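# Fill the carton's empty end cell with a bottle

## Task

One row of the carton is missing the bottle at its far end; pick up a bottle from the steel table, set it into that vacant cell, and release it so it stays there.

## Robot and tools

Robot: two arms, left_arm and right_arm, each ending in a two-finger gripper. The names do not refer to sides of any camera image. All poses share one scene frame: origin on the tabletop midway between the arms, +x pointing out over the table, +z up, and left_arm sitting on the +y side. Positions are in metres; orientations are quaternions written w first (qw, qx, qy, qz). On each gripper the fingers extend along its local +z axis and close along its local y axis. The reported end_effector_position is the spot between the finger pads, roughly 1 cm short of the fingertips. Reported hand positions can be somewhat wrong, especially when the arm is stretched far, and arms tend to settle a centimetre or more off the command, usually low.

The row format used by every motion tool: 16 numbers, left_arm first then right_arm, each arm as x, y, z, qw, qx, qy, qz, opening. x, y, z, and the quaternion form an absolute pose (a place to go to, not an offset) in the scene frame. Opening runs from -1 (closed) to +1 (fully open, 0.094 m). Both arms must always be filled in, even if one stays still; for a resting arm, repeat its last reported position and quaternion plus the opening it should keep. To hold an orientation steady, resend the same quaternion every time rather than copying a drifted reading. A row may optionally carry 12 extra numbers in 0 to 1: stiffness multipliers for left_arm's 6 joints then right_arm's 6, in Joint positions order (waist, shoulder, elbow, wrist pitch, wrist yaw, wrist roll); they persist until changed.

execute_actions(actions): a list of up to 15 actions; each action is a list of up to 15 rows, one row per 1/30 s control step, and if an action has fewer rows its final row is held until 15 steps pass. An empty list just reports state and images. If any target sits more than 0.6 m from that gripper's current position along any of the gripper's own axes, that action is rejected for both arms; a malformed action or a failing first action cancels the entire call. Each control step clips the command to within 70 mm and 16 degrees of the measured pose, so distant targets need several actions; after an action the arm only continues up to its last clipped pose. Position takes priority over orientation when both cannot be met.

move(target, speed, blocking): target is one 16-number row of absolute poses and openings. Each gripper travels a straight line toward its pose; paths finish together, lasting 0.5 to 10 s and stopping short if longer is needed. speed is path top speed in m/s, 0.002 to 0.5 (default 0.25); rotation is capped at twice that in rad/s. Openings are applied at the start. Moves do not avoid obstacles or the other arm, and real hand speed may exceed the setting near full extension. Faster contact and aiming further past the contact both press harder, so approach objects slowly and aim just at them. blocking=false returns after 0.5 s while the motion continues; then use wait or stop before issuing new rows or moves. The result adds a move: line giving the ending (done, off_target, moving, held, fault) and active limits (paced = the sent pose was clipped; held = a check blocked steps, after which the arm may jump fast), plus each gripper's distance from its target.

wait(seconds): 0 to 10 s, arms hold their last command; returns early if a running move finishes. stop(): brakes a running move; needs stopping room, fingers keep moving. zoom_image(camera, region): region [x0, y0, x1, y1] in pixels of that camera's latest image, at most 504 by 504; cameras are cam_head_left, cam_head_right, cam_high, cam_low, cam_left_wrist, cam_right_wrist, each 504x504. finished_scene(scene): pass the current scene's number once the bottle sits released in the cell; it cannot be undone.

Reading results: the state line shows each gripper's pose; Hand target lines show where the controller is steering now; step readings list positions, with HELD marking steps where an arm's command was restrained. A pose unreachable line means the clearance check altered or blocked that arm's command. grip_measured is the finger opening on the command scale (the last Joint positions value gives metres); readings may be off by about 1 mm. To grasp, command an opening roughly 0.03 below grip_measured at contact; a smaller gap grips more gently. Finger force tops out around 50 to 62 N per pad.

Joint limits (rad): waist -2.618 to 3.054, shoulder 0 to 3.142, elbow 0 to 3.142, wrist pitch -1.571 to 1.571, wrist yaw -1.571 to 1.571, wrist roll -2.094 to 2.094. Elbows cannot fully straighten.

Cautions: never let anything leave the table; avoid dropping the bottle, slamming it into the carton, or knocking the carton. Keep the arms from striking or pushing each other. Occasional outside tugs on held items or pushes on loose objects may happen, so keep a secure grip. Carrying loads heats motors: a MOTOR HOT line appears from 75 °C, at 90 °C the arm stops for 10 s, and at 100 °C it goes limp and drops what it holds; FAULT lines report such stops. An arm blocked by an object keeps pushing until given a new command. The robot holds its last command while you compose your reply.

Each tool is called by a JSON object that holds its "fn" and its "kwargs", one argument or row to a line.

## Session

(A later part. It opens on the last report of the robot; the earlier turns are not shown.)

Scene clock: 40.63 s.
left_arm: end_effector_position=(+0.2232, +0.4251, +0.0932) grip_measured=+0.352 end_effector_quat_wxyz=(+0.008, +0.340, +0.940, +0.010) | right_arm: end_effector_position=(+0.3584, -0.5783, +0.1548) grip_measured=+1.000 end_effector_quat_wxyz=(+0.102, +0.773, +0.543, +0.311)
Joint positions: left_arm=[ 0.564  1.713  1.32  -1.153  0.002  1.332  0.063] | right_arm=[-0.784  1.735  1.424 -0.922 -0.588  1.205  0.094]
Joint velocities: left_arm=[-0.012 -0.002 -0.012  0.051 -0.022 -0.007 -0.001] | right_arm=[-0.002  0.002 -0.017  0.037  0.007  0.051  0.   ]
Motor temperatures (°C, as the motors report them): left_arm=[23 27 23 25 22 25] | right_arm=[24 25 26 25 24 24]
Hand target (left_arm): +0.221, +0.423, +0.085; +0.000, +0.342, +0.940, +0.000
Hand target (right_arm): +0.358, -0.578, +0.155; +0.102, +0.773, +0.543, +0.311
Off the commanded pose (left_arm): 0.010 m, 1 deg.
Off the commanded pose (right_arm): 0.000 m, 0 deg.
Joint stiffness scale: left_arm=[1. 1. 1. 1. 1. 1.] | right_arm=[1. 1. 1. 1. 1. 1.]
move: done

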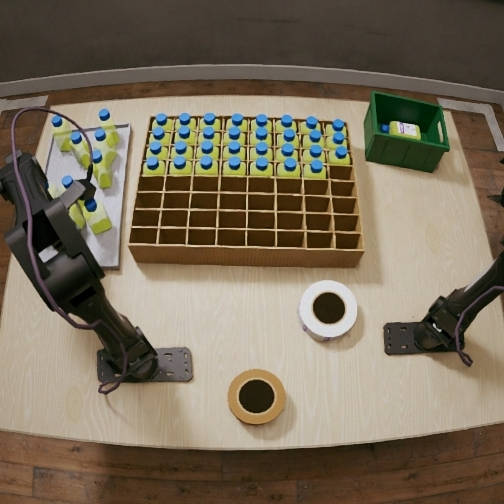

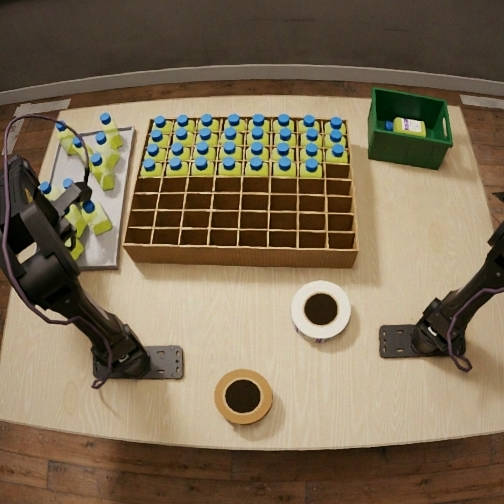

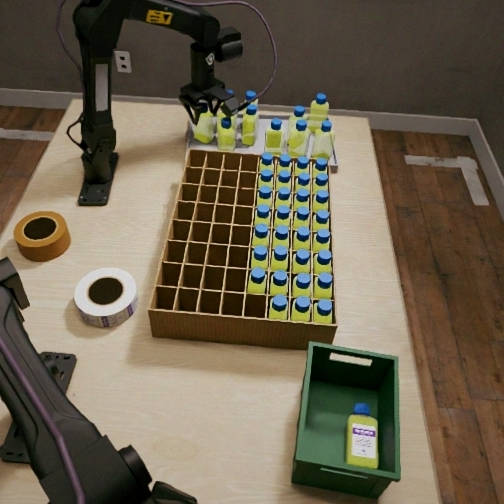

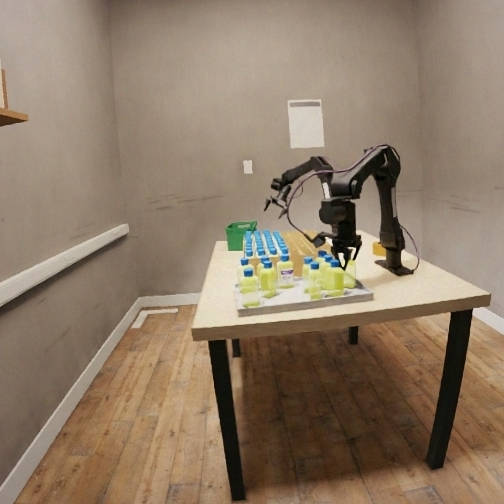

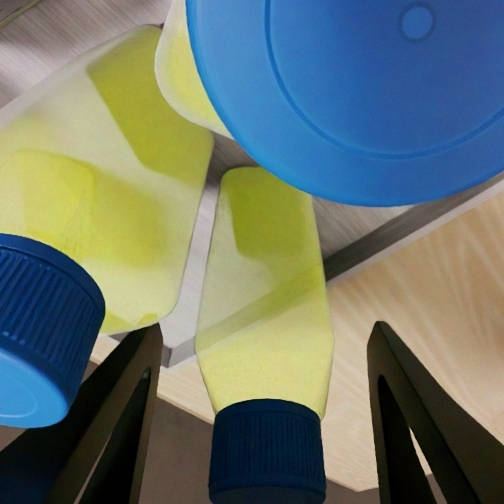

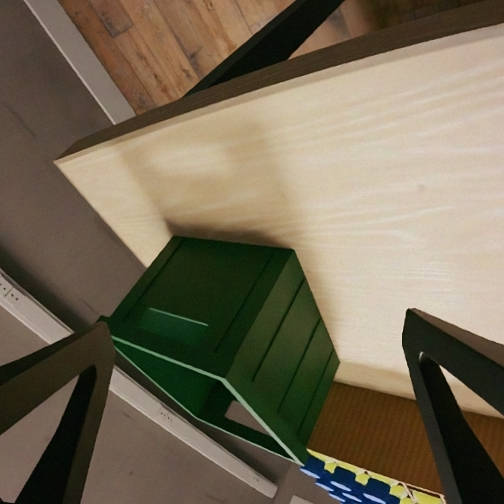

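{"fn": "move", "kwargs": {
  "target": [0.221, 0.4235, 0.108, 0, 0.342, 0.940, 0, 0.35, 0.3584, -0.5783, 0.1548, 0.102, 0.773, 0.543, 0.311, 1.0],
  "speed": 0.05
}}

Scene clock: 44.03 s.
left_arm: end_effector_position=(+0.2199, +0.4227, +0.1044) grip_measured=+0.352 end_effector_quat_wxyz=(+0.001, +0.340, +0.940, +0.000) | right_arm: end_effector_position=(+0.3584, -0.5783, +0.1548) grip_measured=+1.000 end_effector_quat_wxyz=(+0.102, +0.773, +0.543, +0.311)
Joint positions: left_arm=[ 0.564  1.713  1.365 -1.221  0.002  1.332  0.063] | right_arm=[-0.784  1.735  1.424 -0.922 -0.588  1.205  0.094]
Joint velocities: left_arm=[-0.017 -0.012 -0.012  0.037 -0.037 -0.051 -0.   ] | right_arm=[-0.002 -0.007 -0.007 -0.051 -0.007  0.037  0.   ]
Motor temperatures (°C, as the motors report them): left_arm=[23 26 23 25 22 25] | right_arm=[24 25 26 25 24 24]
Hand target (left_arm): +0.221, +0.423, +0.108; +0.000, +0.342, +0.940, +0.000
Hand target (right_arm): +0.358, -0.578, +0.155; +0.102, +0.773, +0.543, +0.311
Off the commanded pose (left_arm): 0.004 m, 0 deg.
Off the commanded pose (right_arm): 0.000 m, 0 deg.
Joint stiffness scale: left_arm=[1. 1. 1. 1. 1. 1.] | right_arm=[1. 1. 1. 1. 1. 1.]
move: done

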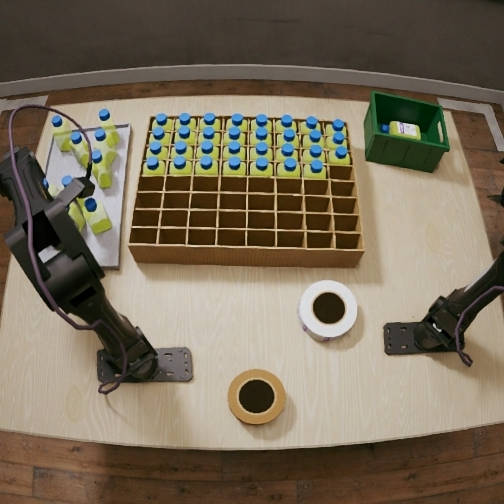

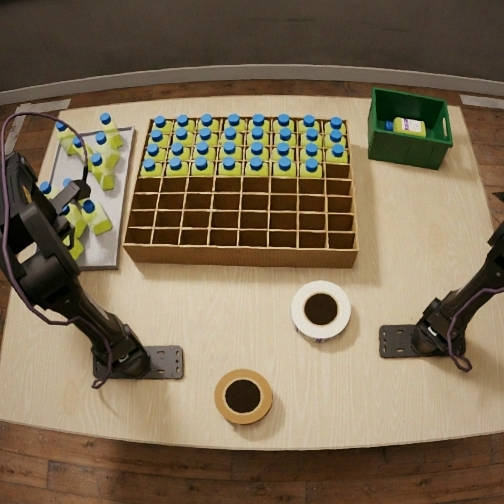

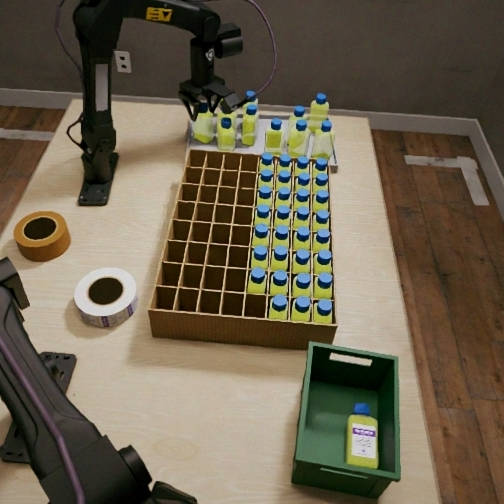

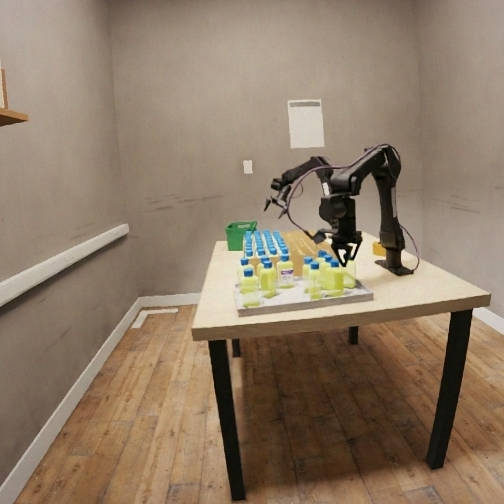

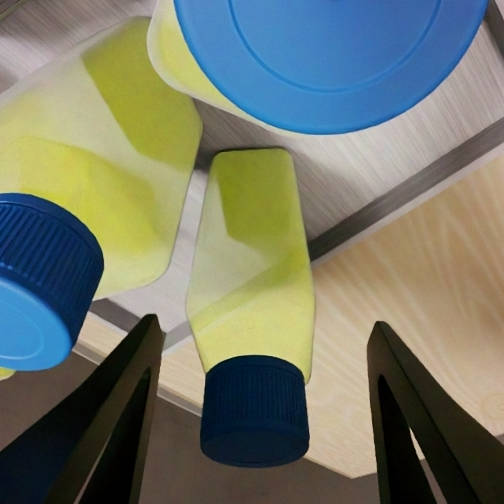

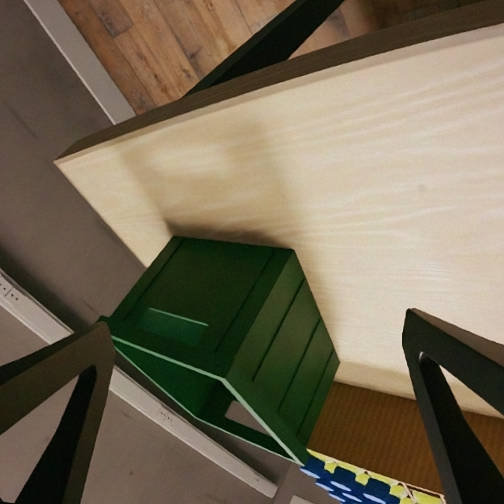

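{"fn": "move", "kwargs": {
  "target": [0.222, 0.425, 0.123, 0, 0.342, 0.940, 0, 0.35, 0.3584, -0.5783, 0.1548, 0.102, 0.773, 0.543, 0.311, 1.0],
  "speed": 0.05
}}

Scene clock: 46.53 s.
left_arm: end_effector_position=(+0.2214, +0.4238, +0.1202) grip_measured=+0.352 end_effector_quat_wxyz=(+0.002, +0.340, +0.940, +0.001) | right_arm: end_effector_position=(+0.3584, -0.5783, +0.1548) grip_measured=+1.000 end_effector_quat_wxyz=(+0.102, +0.773, +0.543, +0.311)
Joint positions: left_arm=[ 0.564  1.713  1.428 -1.281  0.002  1.332  0.063] | right_arm=[-0.784  1.735  1.424 -0.922 -0.588  1.205  0.094]
Joint velocities: left_arm=[-0.007 -0.002  0.007  0.022 -0.007 -0.007  0.001] | right_arm=[ 0.007 -0.002  0.002  0.095 -0.007  0.007  0.   ]
Motor temperatures (°C, as the motors report them): left_arm=[23 26 23 24 22 25] | right_arm=[24 25 26 25 24 24]
Hand target (left_arm): +0.221, +0.425, +0.123; +0.000, +0.342, +0.940, +0.000
Hand target (right_arm): +0.358, -0.578, +0.155; +0.102, +0.773, +0.543, +0.311
Off the commanded pose (left_arm): 0.003 m, 0 deg.
Off the commanded pose (right_arm): 0.000 m, 0 deg.
Joint stiffness scale: left_arm=[1. 1. 1. 1. 1. 1.] | right_arm=[1. 1. 1. 1. 1. 1.]
move: done

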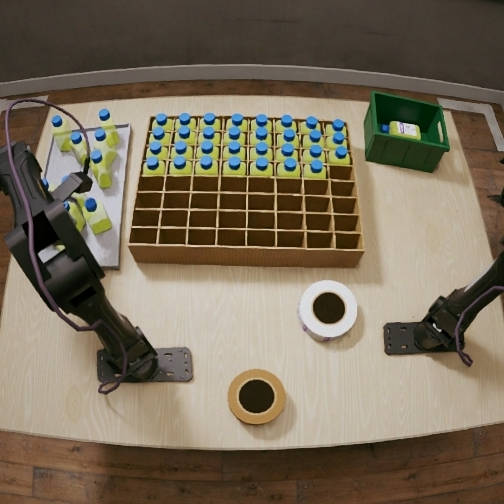

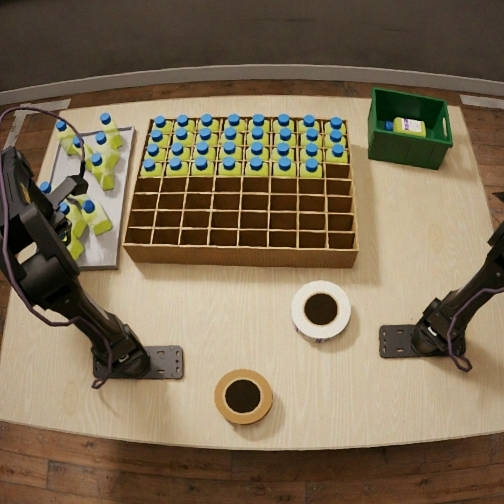

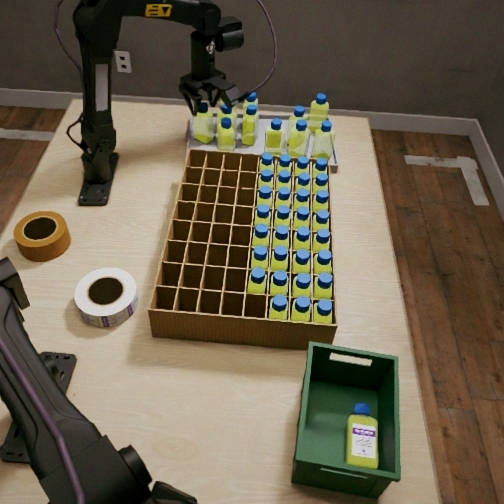

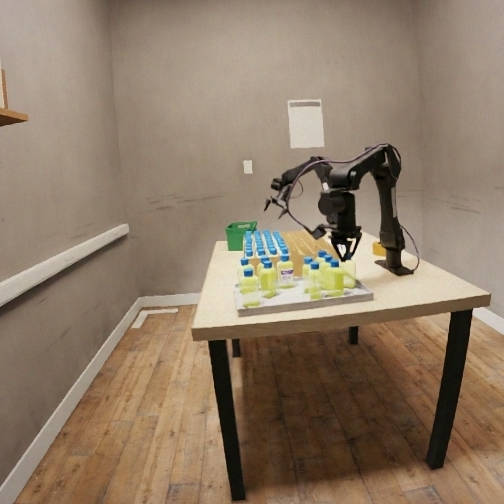

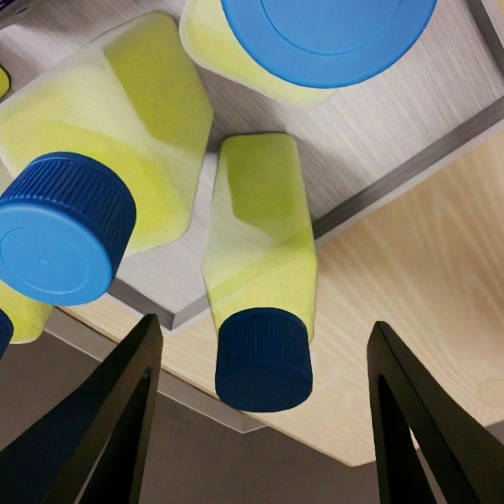

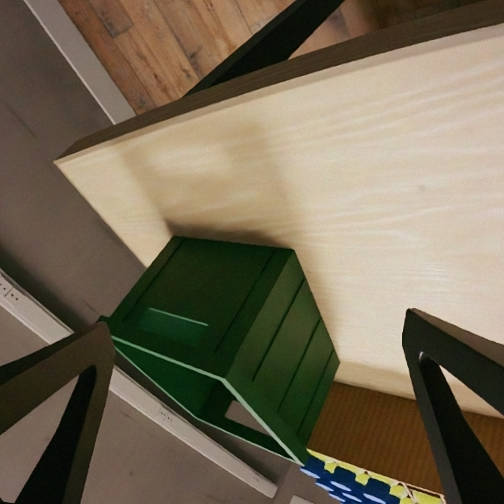

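{"fn": "move", "kwargs": {
  "target": [0.222, 0.425, 0.122, 0, 0.342, 0.940, 0, -0.45, 0.3584, -0.5783, 0.1548, 0.102, 0.773, 0.543, 0.311, 1.0],
  "speed": 0.05
}}

Scene clock: 47.67 s.
left_arm: end_effector_position=(+0.2211, +0.4236, +0.1202) grip_measured=-0.443 end_effector_quat_wxyz=(+0.002, +0.340, +0.940, +0.001) | right_arm: end_effector_position=(+0.3584, -0.5783, +0.1548) grip_measured=+1.000 end_effector_quat_wxyz=(+0.102, +0.773, +0.543, +0.311)
Joint positions: left_arm=[ 0.564  1.713  1.428 -1.283  0.002  1.332  0.026] | right_arm=[-0.784  1.735  1.424 -0.922 -0.588  1.205  0.094]
Joint velocities: left_arm=[ 0.017 -0.002  0.012  0.007 -0.022  0.007  0.001] | right_arm=[-0.007  0.002  0.017 -0.051 -0.081  0.11   0.   ]
Motor temperatures (°C, as the motors report them): left_arm=[23 26 23 24 22 25] | right_arm=[24 25 26 25 24 24]
Hand target (left_arm): +0.222, +0.425, +0.122; +0.000, +0.342, +0.940, +0.000
Hand target (right_arm): +0.358, -0.578, +0.155; +0.102, +0.773, +0.543, +0.311
Off the commanded pose (left_arm): 0.002 m, 0 deg.
Off the commanded pose (right_arm): 0.000 m, 0 deg.
Joint stiffness scale: left_arm=[1. 1. 1. 1. 1. 1.] | right_arm=[1. 1. 1. 1. 1. 1.]
move: done

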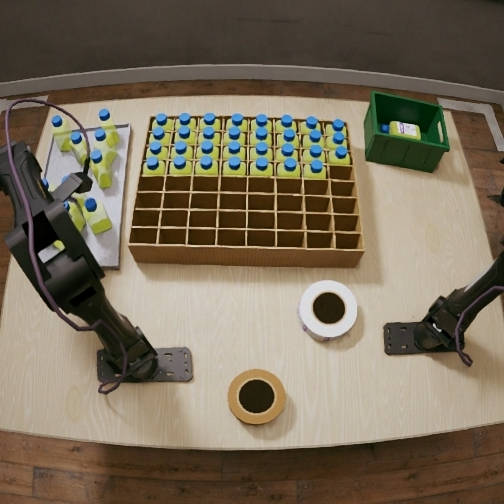

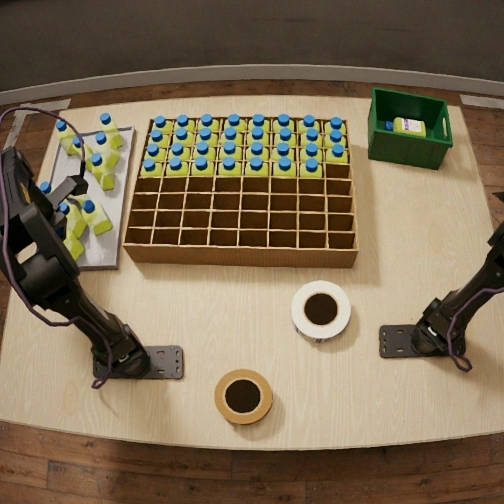

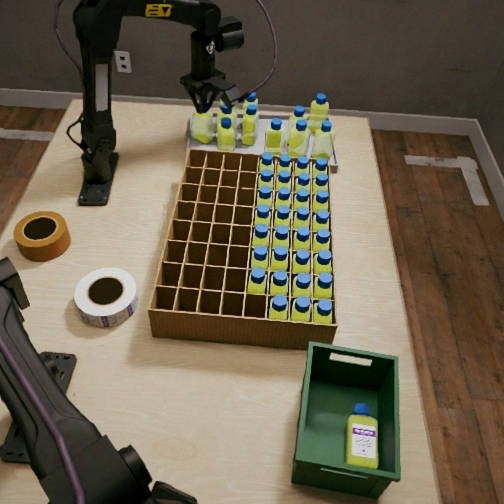

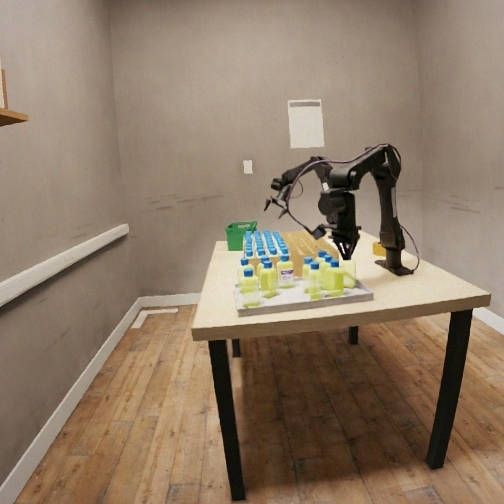

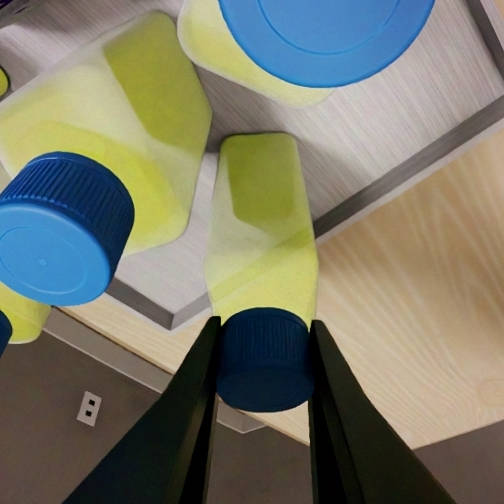

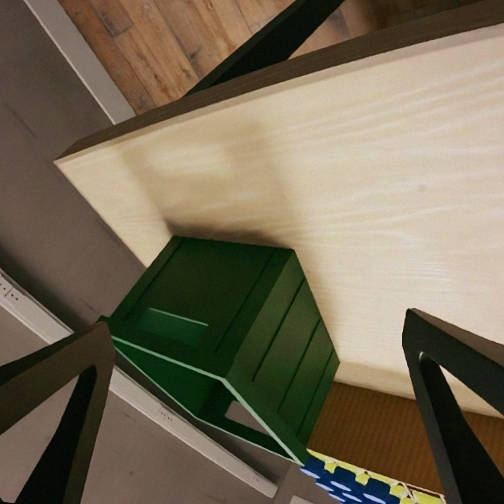

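{"fn": "execute_actions", "kwargs": {
  "actions": [
    [[0.222, 0.425, 0.122, 0, 0.342, 0.940, 0, -0.485, 0.3584, -0.5783, 0.1548, 0.102, 0.773, 0.543, 0.311, 1.0]]
  ]
}}

{"fn": "move", "kwargs": {
  "target": [0.221, 0.424, 0.168, 0, 0.342, 0.940, 0, -0.485, 0.3584, -0.5783, 0.1548, 0.102, 0.773, 0.543, 0.311, 1.0],
  "speed": 0.08
}}

Scene clock: 59.10 s.
left_arm: end_effector_position=(+0.2211, +0.4236, +0.1202) grip_measured=-0.468 end_effector_quat_wxyz=(+0.002, +0.340, +0.940, +0.001) | right_arm: end_effector_position=(+0.3584, -0.5783, +0.1548) grip_measured=+1.000 end_effector_quat_wxyz=(+0.102, +0.773, +0.543, +0.311)
Joint positions: left_arm=[ 0.564  1.713  1.428 -1.283  0.002  1.332  0.025] | right_arm=[-0.784  1.735  1.424 -0.922 -0.588  1.205  0.094]
Joint velocities: left_arm=[ 0.002  0.002  0.007  0.037 -0.095  0.007 -0.001] | right_arm=[-0.007 -0.012  0.002 -0.066  0.007 -0.081  0.   ]
Motor temperatures (°C, as the motors report them): left_arm=[23 26 24 24 22 25] | right_arm=[24 26 26 25 24 24]
Hand target (left_arm): +0.222, +0.425, +0.122; +0.000, +0.342, +0.940, +0.000
Hand target (right_arm): +0.358, -0.578, +0.155; +0.102, +0.773, +0.543, +0.311
Off the commanded pose (left_arm): 0.002 m, 0 deg.
Off the commanded pose (right_arm): 0.000 m, 0 deg.
Joint stiffness scale: left_arm=[1. 1. 1. 1. 1. 1.] | right_arm=[1. 1. 1. 1. 1. 1.]
Step readings (end_effector_position):
0: left_arm (+0.2211, +0.4236, +0.1202) | right_arm (+0.3584, -0.5783, +0.1548)
1: left_arm (+0.2211, +0.4236, +0.1202) | right_arm (+0.3584, -0.5783, +0.1548)
2: left_arm (+0.2211, +0.4236, +0.1202) | right_arm (+0.3584, -0.5783, +0.1548)
4: left_arm (+0.2211, +0.4236, +0.1202) | right_arm (+0.3584, -0.5783, +0.1548)
8: left_arm (+0.2211, +0.4236, +0.1202) | right_arm (+0.3584, -0.5783, +0.1548)
15: end_effector_position above

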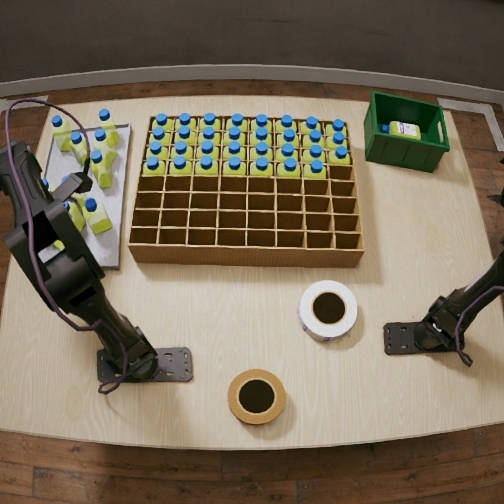

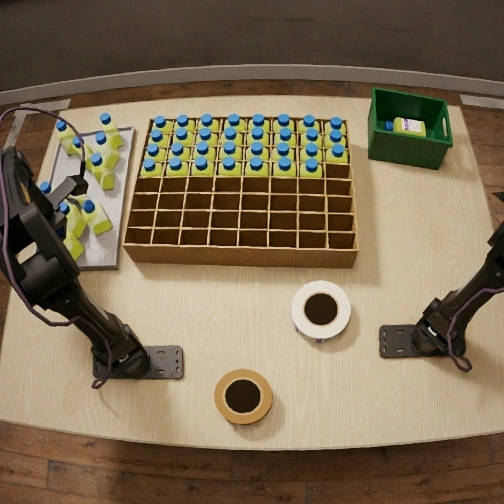

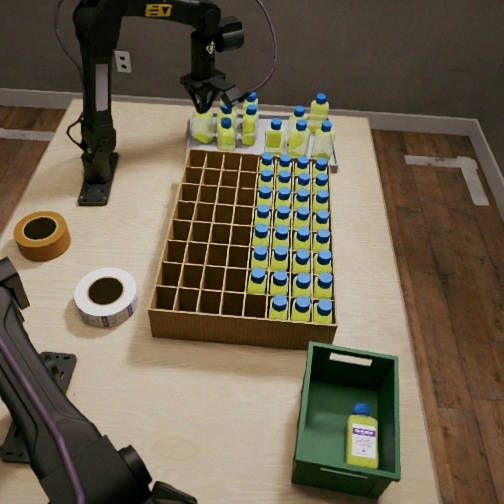

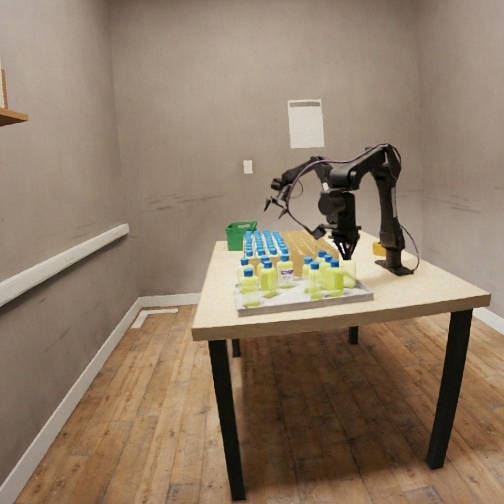

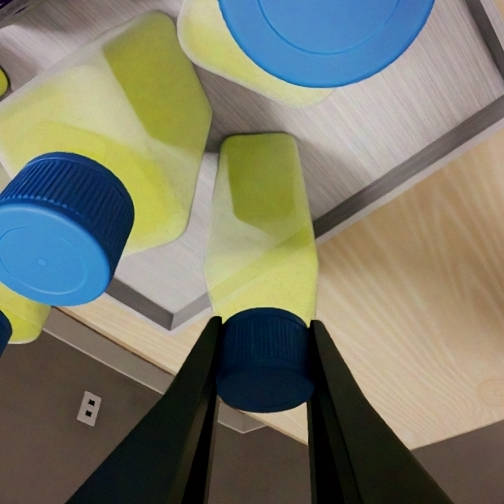

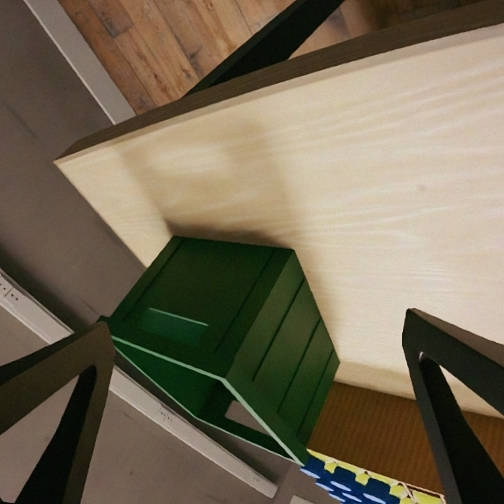

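Scene clock: 60.23 s.
left_arm: end_effector_position=(+0.2197, +0.4225, +0.1648) grip_measured=-0.468 end_effector_quat_wxyz=(+0.002, +0.340, +0.940, +0.001) | right_arm: end_effector_position=(+0.3584, -0.5783, +0.1548) grip_measured=+1.000 end_effector_quat_wxyz=(+0.102, +0.773, +0.543, +0.311)
Joint positions: left_arm=[ 0.564  1.713  1.605 -1.459  0.002  1.332  0.025] | right_arm=[-0.784  1.735  1.424 -0.922 -0.588  1.205  0.094]
Joint velocities: left_arm=[-0.007 -0.007 -0.012  0.007 -0.022 -0.007  0.001] | right_arm=[-0.022 -0.012 -0.017 -0.007 -0.007 -0.037  0.   ]
Motor temperatures (°C, as the motors report them): left_arm=[23 26 24 24 22 25] | right_arm=[24 26 26 25 24 24]
Hand target (left_arm): +0.220, +0.423, +0.168; +0.000, +0.342, +0.940, +0.000
Hand target (right_arm): +0.358, -0.578, +0.155; +0.102, +0.773, +0.543, +0.311
Off the commanded pose (left_arm): 0.004 m, 0 deg.
Off the commanded pose (right_arm): 0.000 m, 0 deg.
Joint stiffness scale: left_arm=[1. 1. 1. 1. 1. 1.] | right_arm=[1. 1. 1. 1. 1. 1.]
move: done

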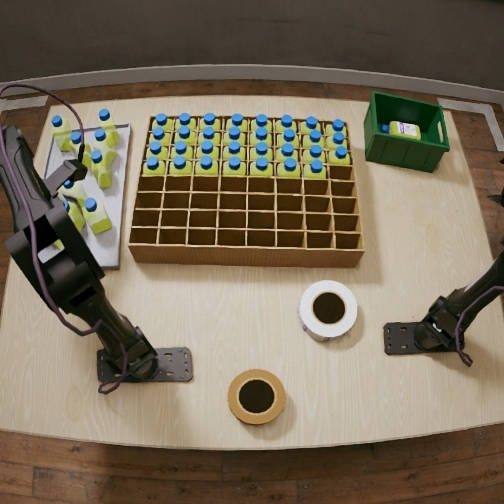

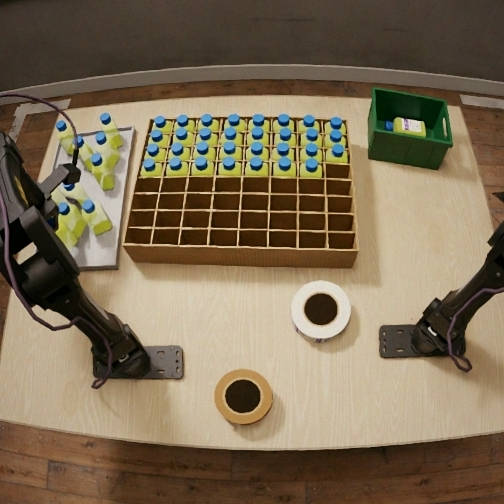

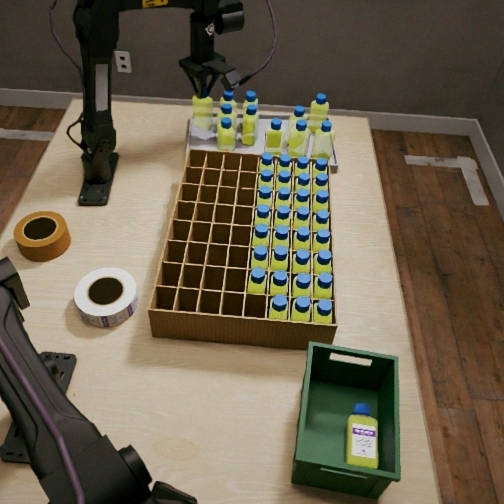

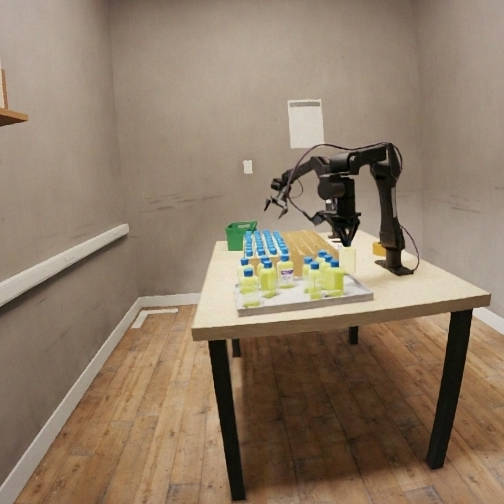

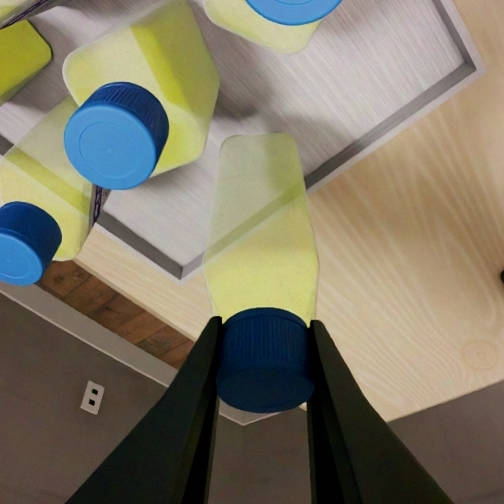

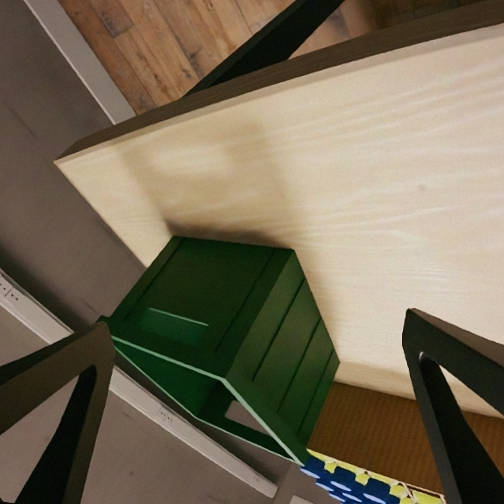

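{"fn": "move", "kwargs": {
  "target": [0.115, 0.40, 0.165, 0, 0.342, 0.940, 0, -0.50, 0.375, -0.20, 0.25, 0.2100, -0.2362, 0.9473, 0.0523, 1.0],
  "speed": 0.2
}}

Scene clock: 69.60 s.
left_arm: end_effector_position=(+0.1225, +0.4026, +0.1623) grip_measured=-0.475 end_effector_quat_wxyz=(+0.000, +0.345, +0.939, +0.003) | right_arm: end_effector_position=(+0.3738, -0.1955, +0.2477) grip_measured=+1.000 end_effector_quat_wxyz=(+0.214, -0.228, +0.947, +0.076)
Joint positions: left_arm=[ 0.75   1.383  1.273 -1.454 -0.002  1.528  0.025] | right_arm=[ 0.443  1.678  1.801 -1.242 -0.072 -0.043  0.094]
Joint velocities: left_arm=[-0.007 -0.002 -0.017 -0.051 -0.022 -0.066  0.001] | right_arm=[-0.002 -0.007  0.007 -0.066 -0.037  0.007  0.   ]
Motor temperatures (°C, as the motors report them): left_arm=[23 26 24 24 22 25] | right_arm=[24 26 26 25 24 24]
Hand target (left_arm): +0.115, +0.399, +0.163; -0.003, +0.342, +0.940, +0.000
Hand target (right_arm): +0.375, -0.195, +0.249; +0.211, -0.233, +0.947, +0.069
Off the commanded pose (left_arm): 0.008 m, 1 deg.
Off the commanded pose (right_arm): 0.005 m, 3 deg.
Joint stiffness scale: left_arm=[1. 1. 1. 1. 1. 1.] | right_arm=[1. 1. 1. 1. 1. 1.]
move: off_target (right_arm)

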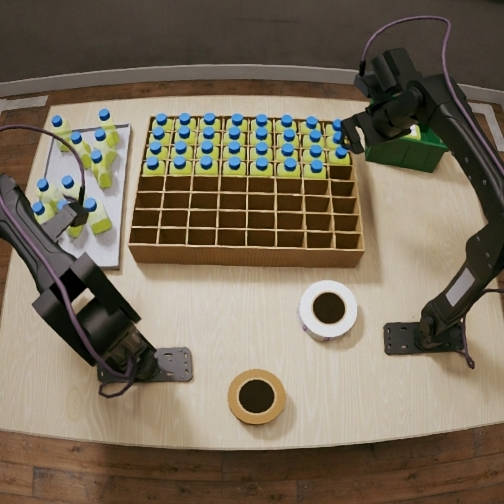

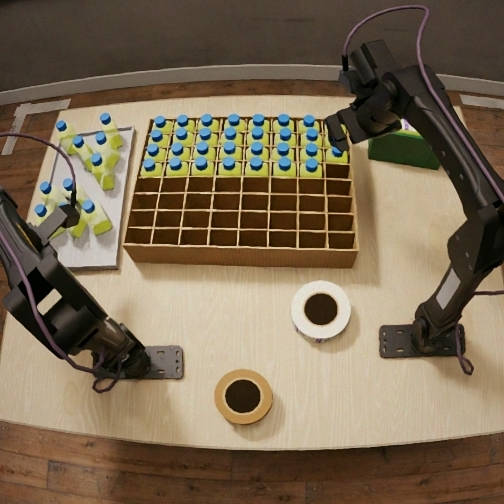

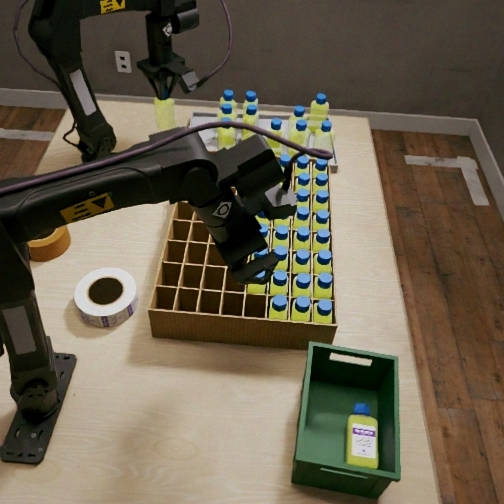

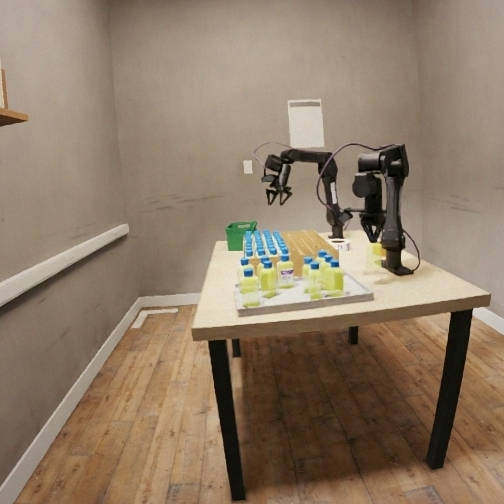

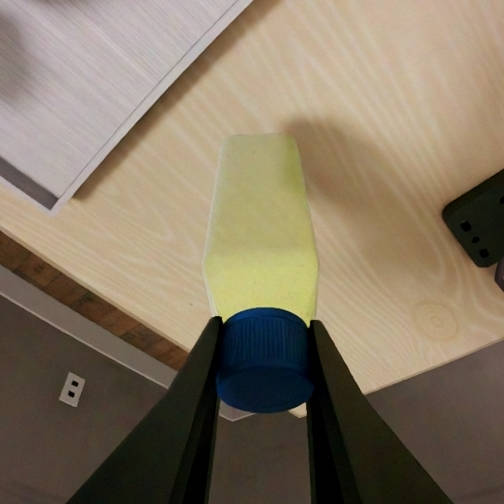

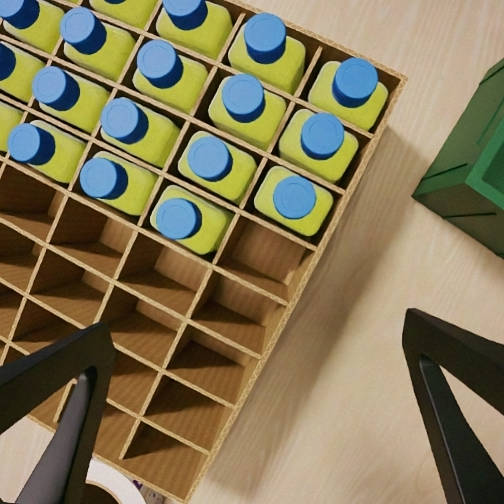

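{"fn": "move", "kwargs": {
  "target": [0.10, -0.02, 0.16, 0, 0.342, 0.940, 0, -0.50, 0.375, -0.20, 0.25, 0.2100, -0.2362, 0.9473, 0.0523, 1.0],
  "speed": 0.15
}}

Scene clock: 78.10 s.
left_arm: end_effector_position=(+0.1042, -0.0178, +0.1564) grip_measured=-0.475 end_effector_quat_wxyz=(+0.004, +0.341, +0.940, -0.018) | right_arm: end_effector_position=(+0.3731, -0.2021, +0.2459) grip_measured=+1.000 end_effector_quat_wxyz=(+0.210, -0.230, +0.949, +0.058)
Joint positions: left_arm=[-1.161  1.607  1.455 -1.389  0.021 -0.39   0.025] | right_arm=[ 0.443  1.678  1.801 -1.258 -0.04  -0.054  0.094]
Joint velocities: left_arm=[-0.007 -0.007  0.002  0.037  0.022 -0.051  0.001] | right_arm=[ 0.007  0.002 -0.002  0.037 -0.095 -0.022  0.   ]
Motor temperatures (°C, as the motors report them): left_arm=[23 26 24 24 22 25] | right_arm=[24 25 26 26 24 24]
Hand target (left_arm): +0.105, -0.022, +0.161; +0.012, +0.342, +0.940, -0.019
Hand target (right_arm): +0.375, -0.200, +0.250; +0.211, -0.236, +0.947, +0.053
Off the commanded pose (left_arm): 0.006 m, 2 deg.
Off the commanded pose (right_arm): 0.005 m, 1 deg.
Joint stiffness scale: left_arm=[1. 1. 1. 1. 1. 1.] | right_arm=[1. 1. 1. 1. 1. 1.]
move: done

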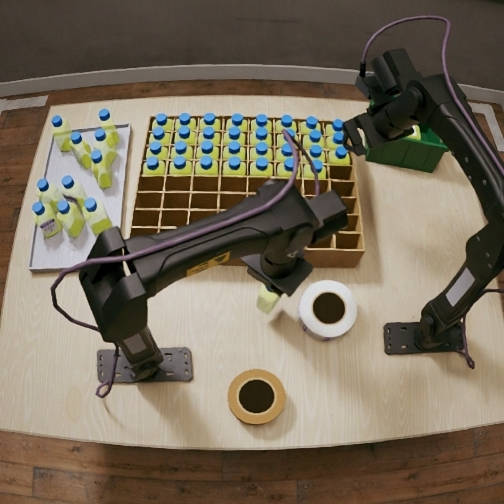

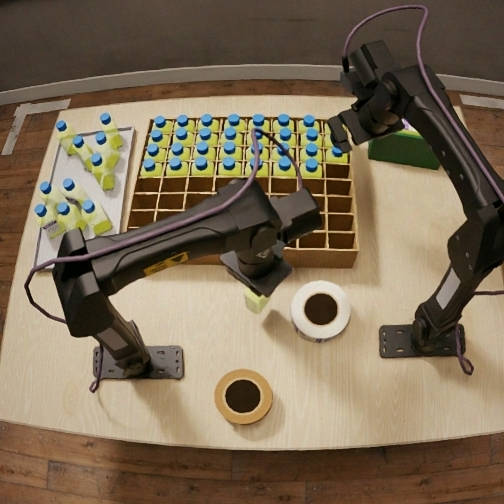

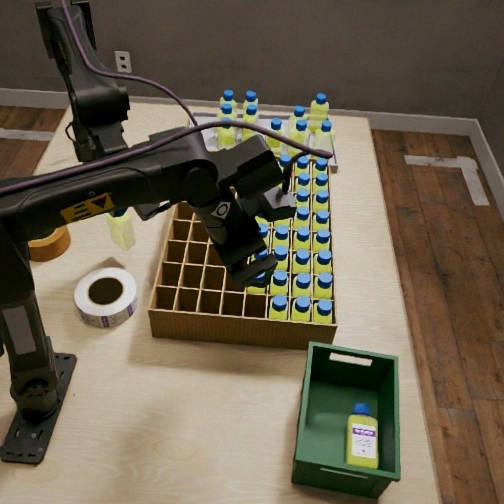

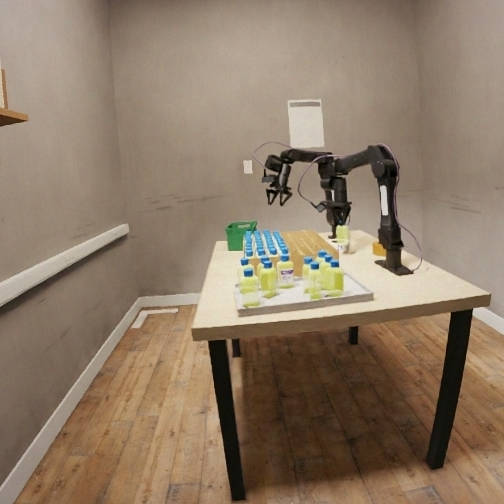

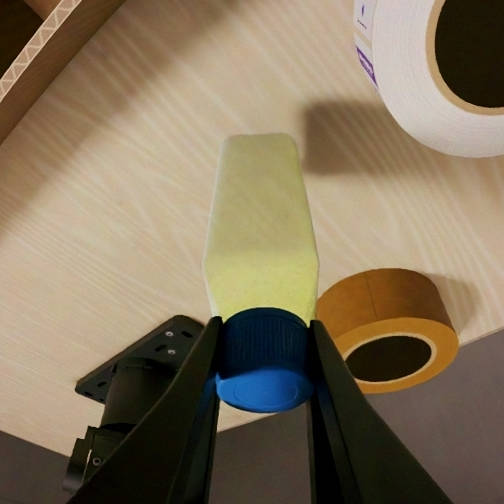

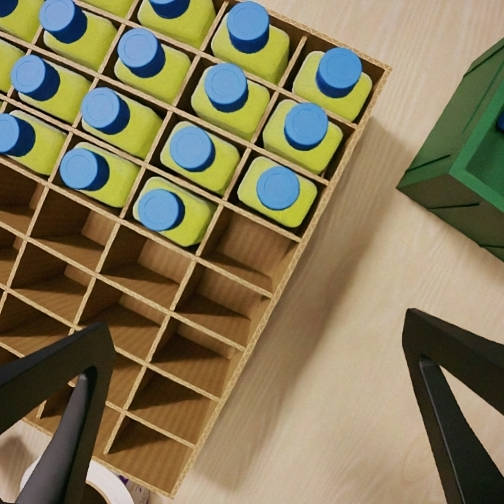

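{"fn": "move", "kwargs": {
  "target": [0.10, -0.02, 0.110, 0, 0.342, 0.940, 0, -0.50, 0.375, -0.20, 0.25, 0.2100, -0.2362, 0.9473, 0.0523, 1.0],
  "speed": 0.04
}}

Scene clock: 80.17 s.
left_arm: end_effector_position=(+0.1025, -0.0213, +0.1150) grip_measured=-0.475 end_effector_quat_wxyz=(+0.000, +0.339, +0.941, -0.008) | right_arm: end_effector_position=(+0.3729, -0.2021, +0.2458) grip_measured=+1.000 end_effector_quat_wxyz=(+0.209, -0.230, +0.949, +0.058)
Joint positions: left_arm=[-1.178  1.632  1.318 -1.245  0.012 -0.411  0.025] | right_arm=[ 0.443  1.678  1.801 -1.258 -0.04  -0.055  0.094]
Joint velocities: left_arm=[ 0.017  0.002  0.012  0.095 -0.051  0.066  0.   ] | right_arm=[ 0.002  0.002 -0.007 -0.007 -0.022 -0.051  0.   ]
Motor temperatures (°C, as the motors report them): left_arm=[23 26 24 24 22 25] | right_arm=[24 25 26 26 24 24]
Hand target (left_arm): +0.101, -0.021, +0.110; -0.000, +0.342, +0.940, -0.000
Hand target (right_arm): +0.375, -0.200, +0.250; +0.211, -0.236, +0.947, +0.053
Off the commanded pose (left_arm): 0.006 m, 1 deg.
Off the commanded pose (right_arm): 0.005 m, 1 deg.
Joint stiffness scale: left_arm=[1. 1. 1. 1. 1. 1.] | right_arm=[1. 1. 1. 1. 1. 1.]
move: done

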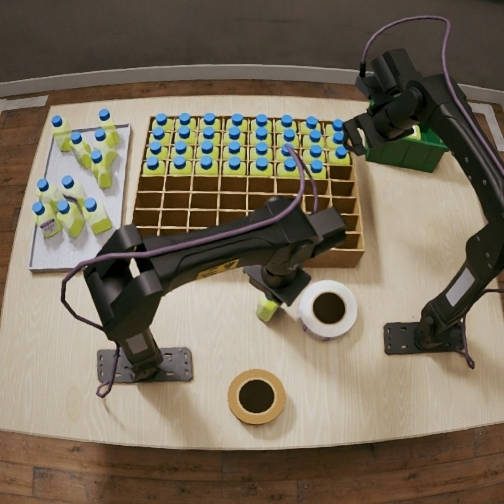

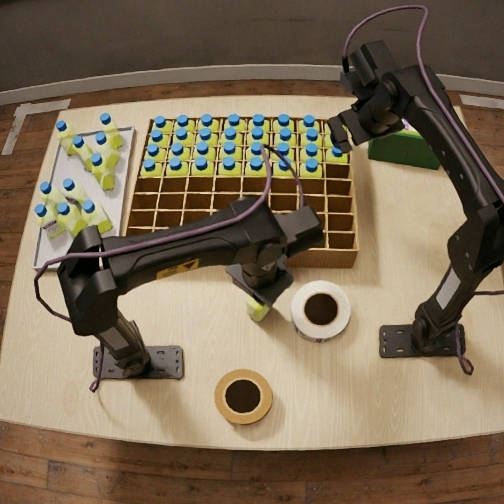

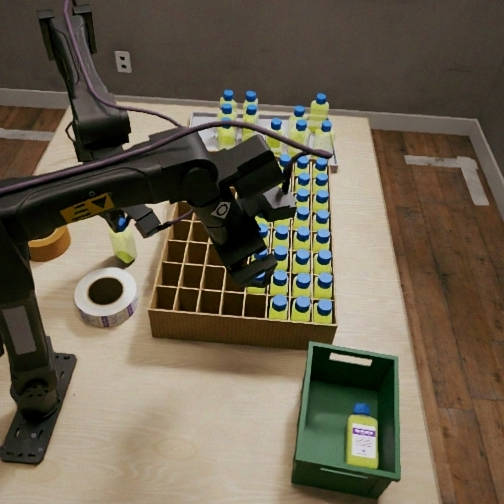

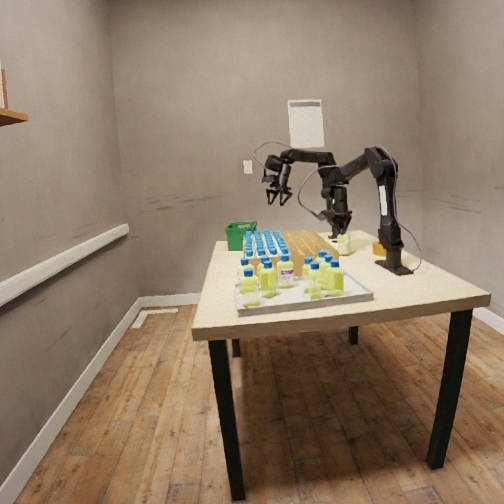

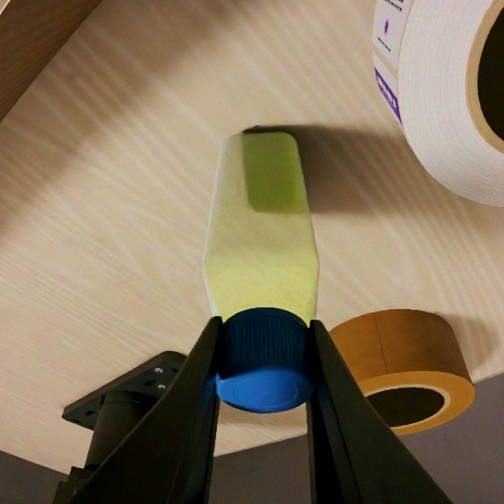

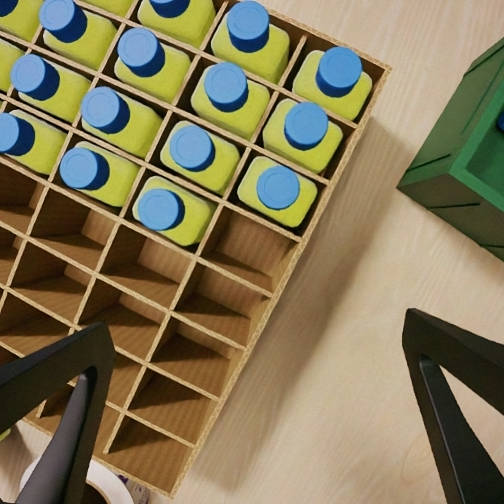

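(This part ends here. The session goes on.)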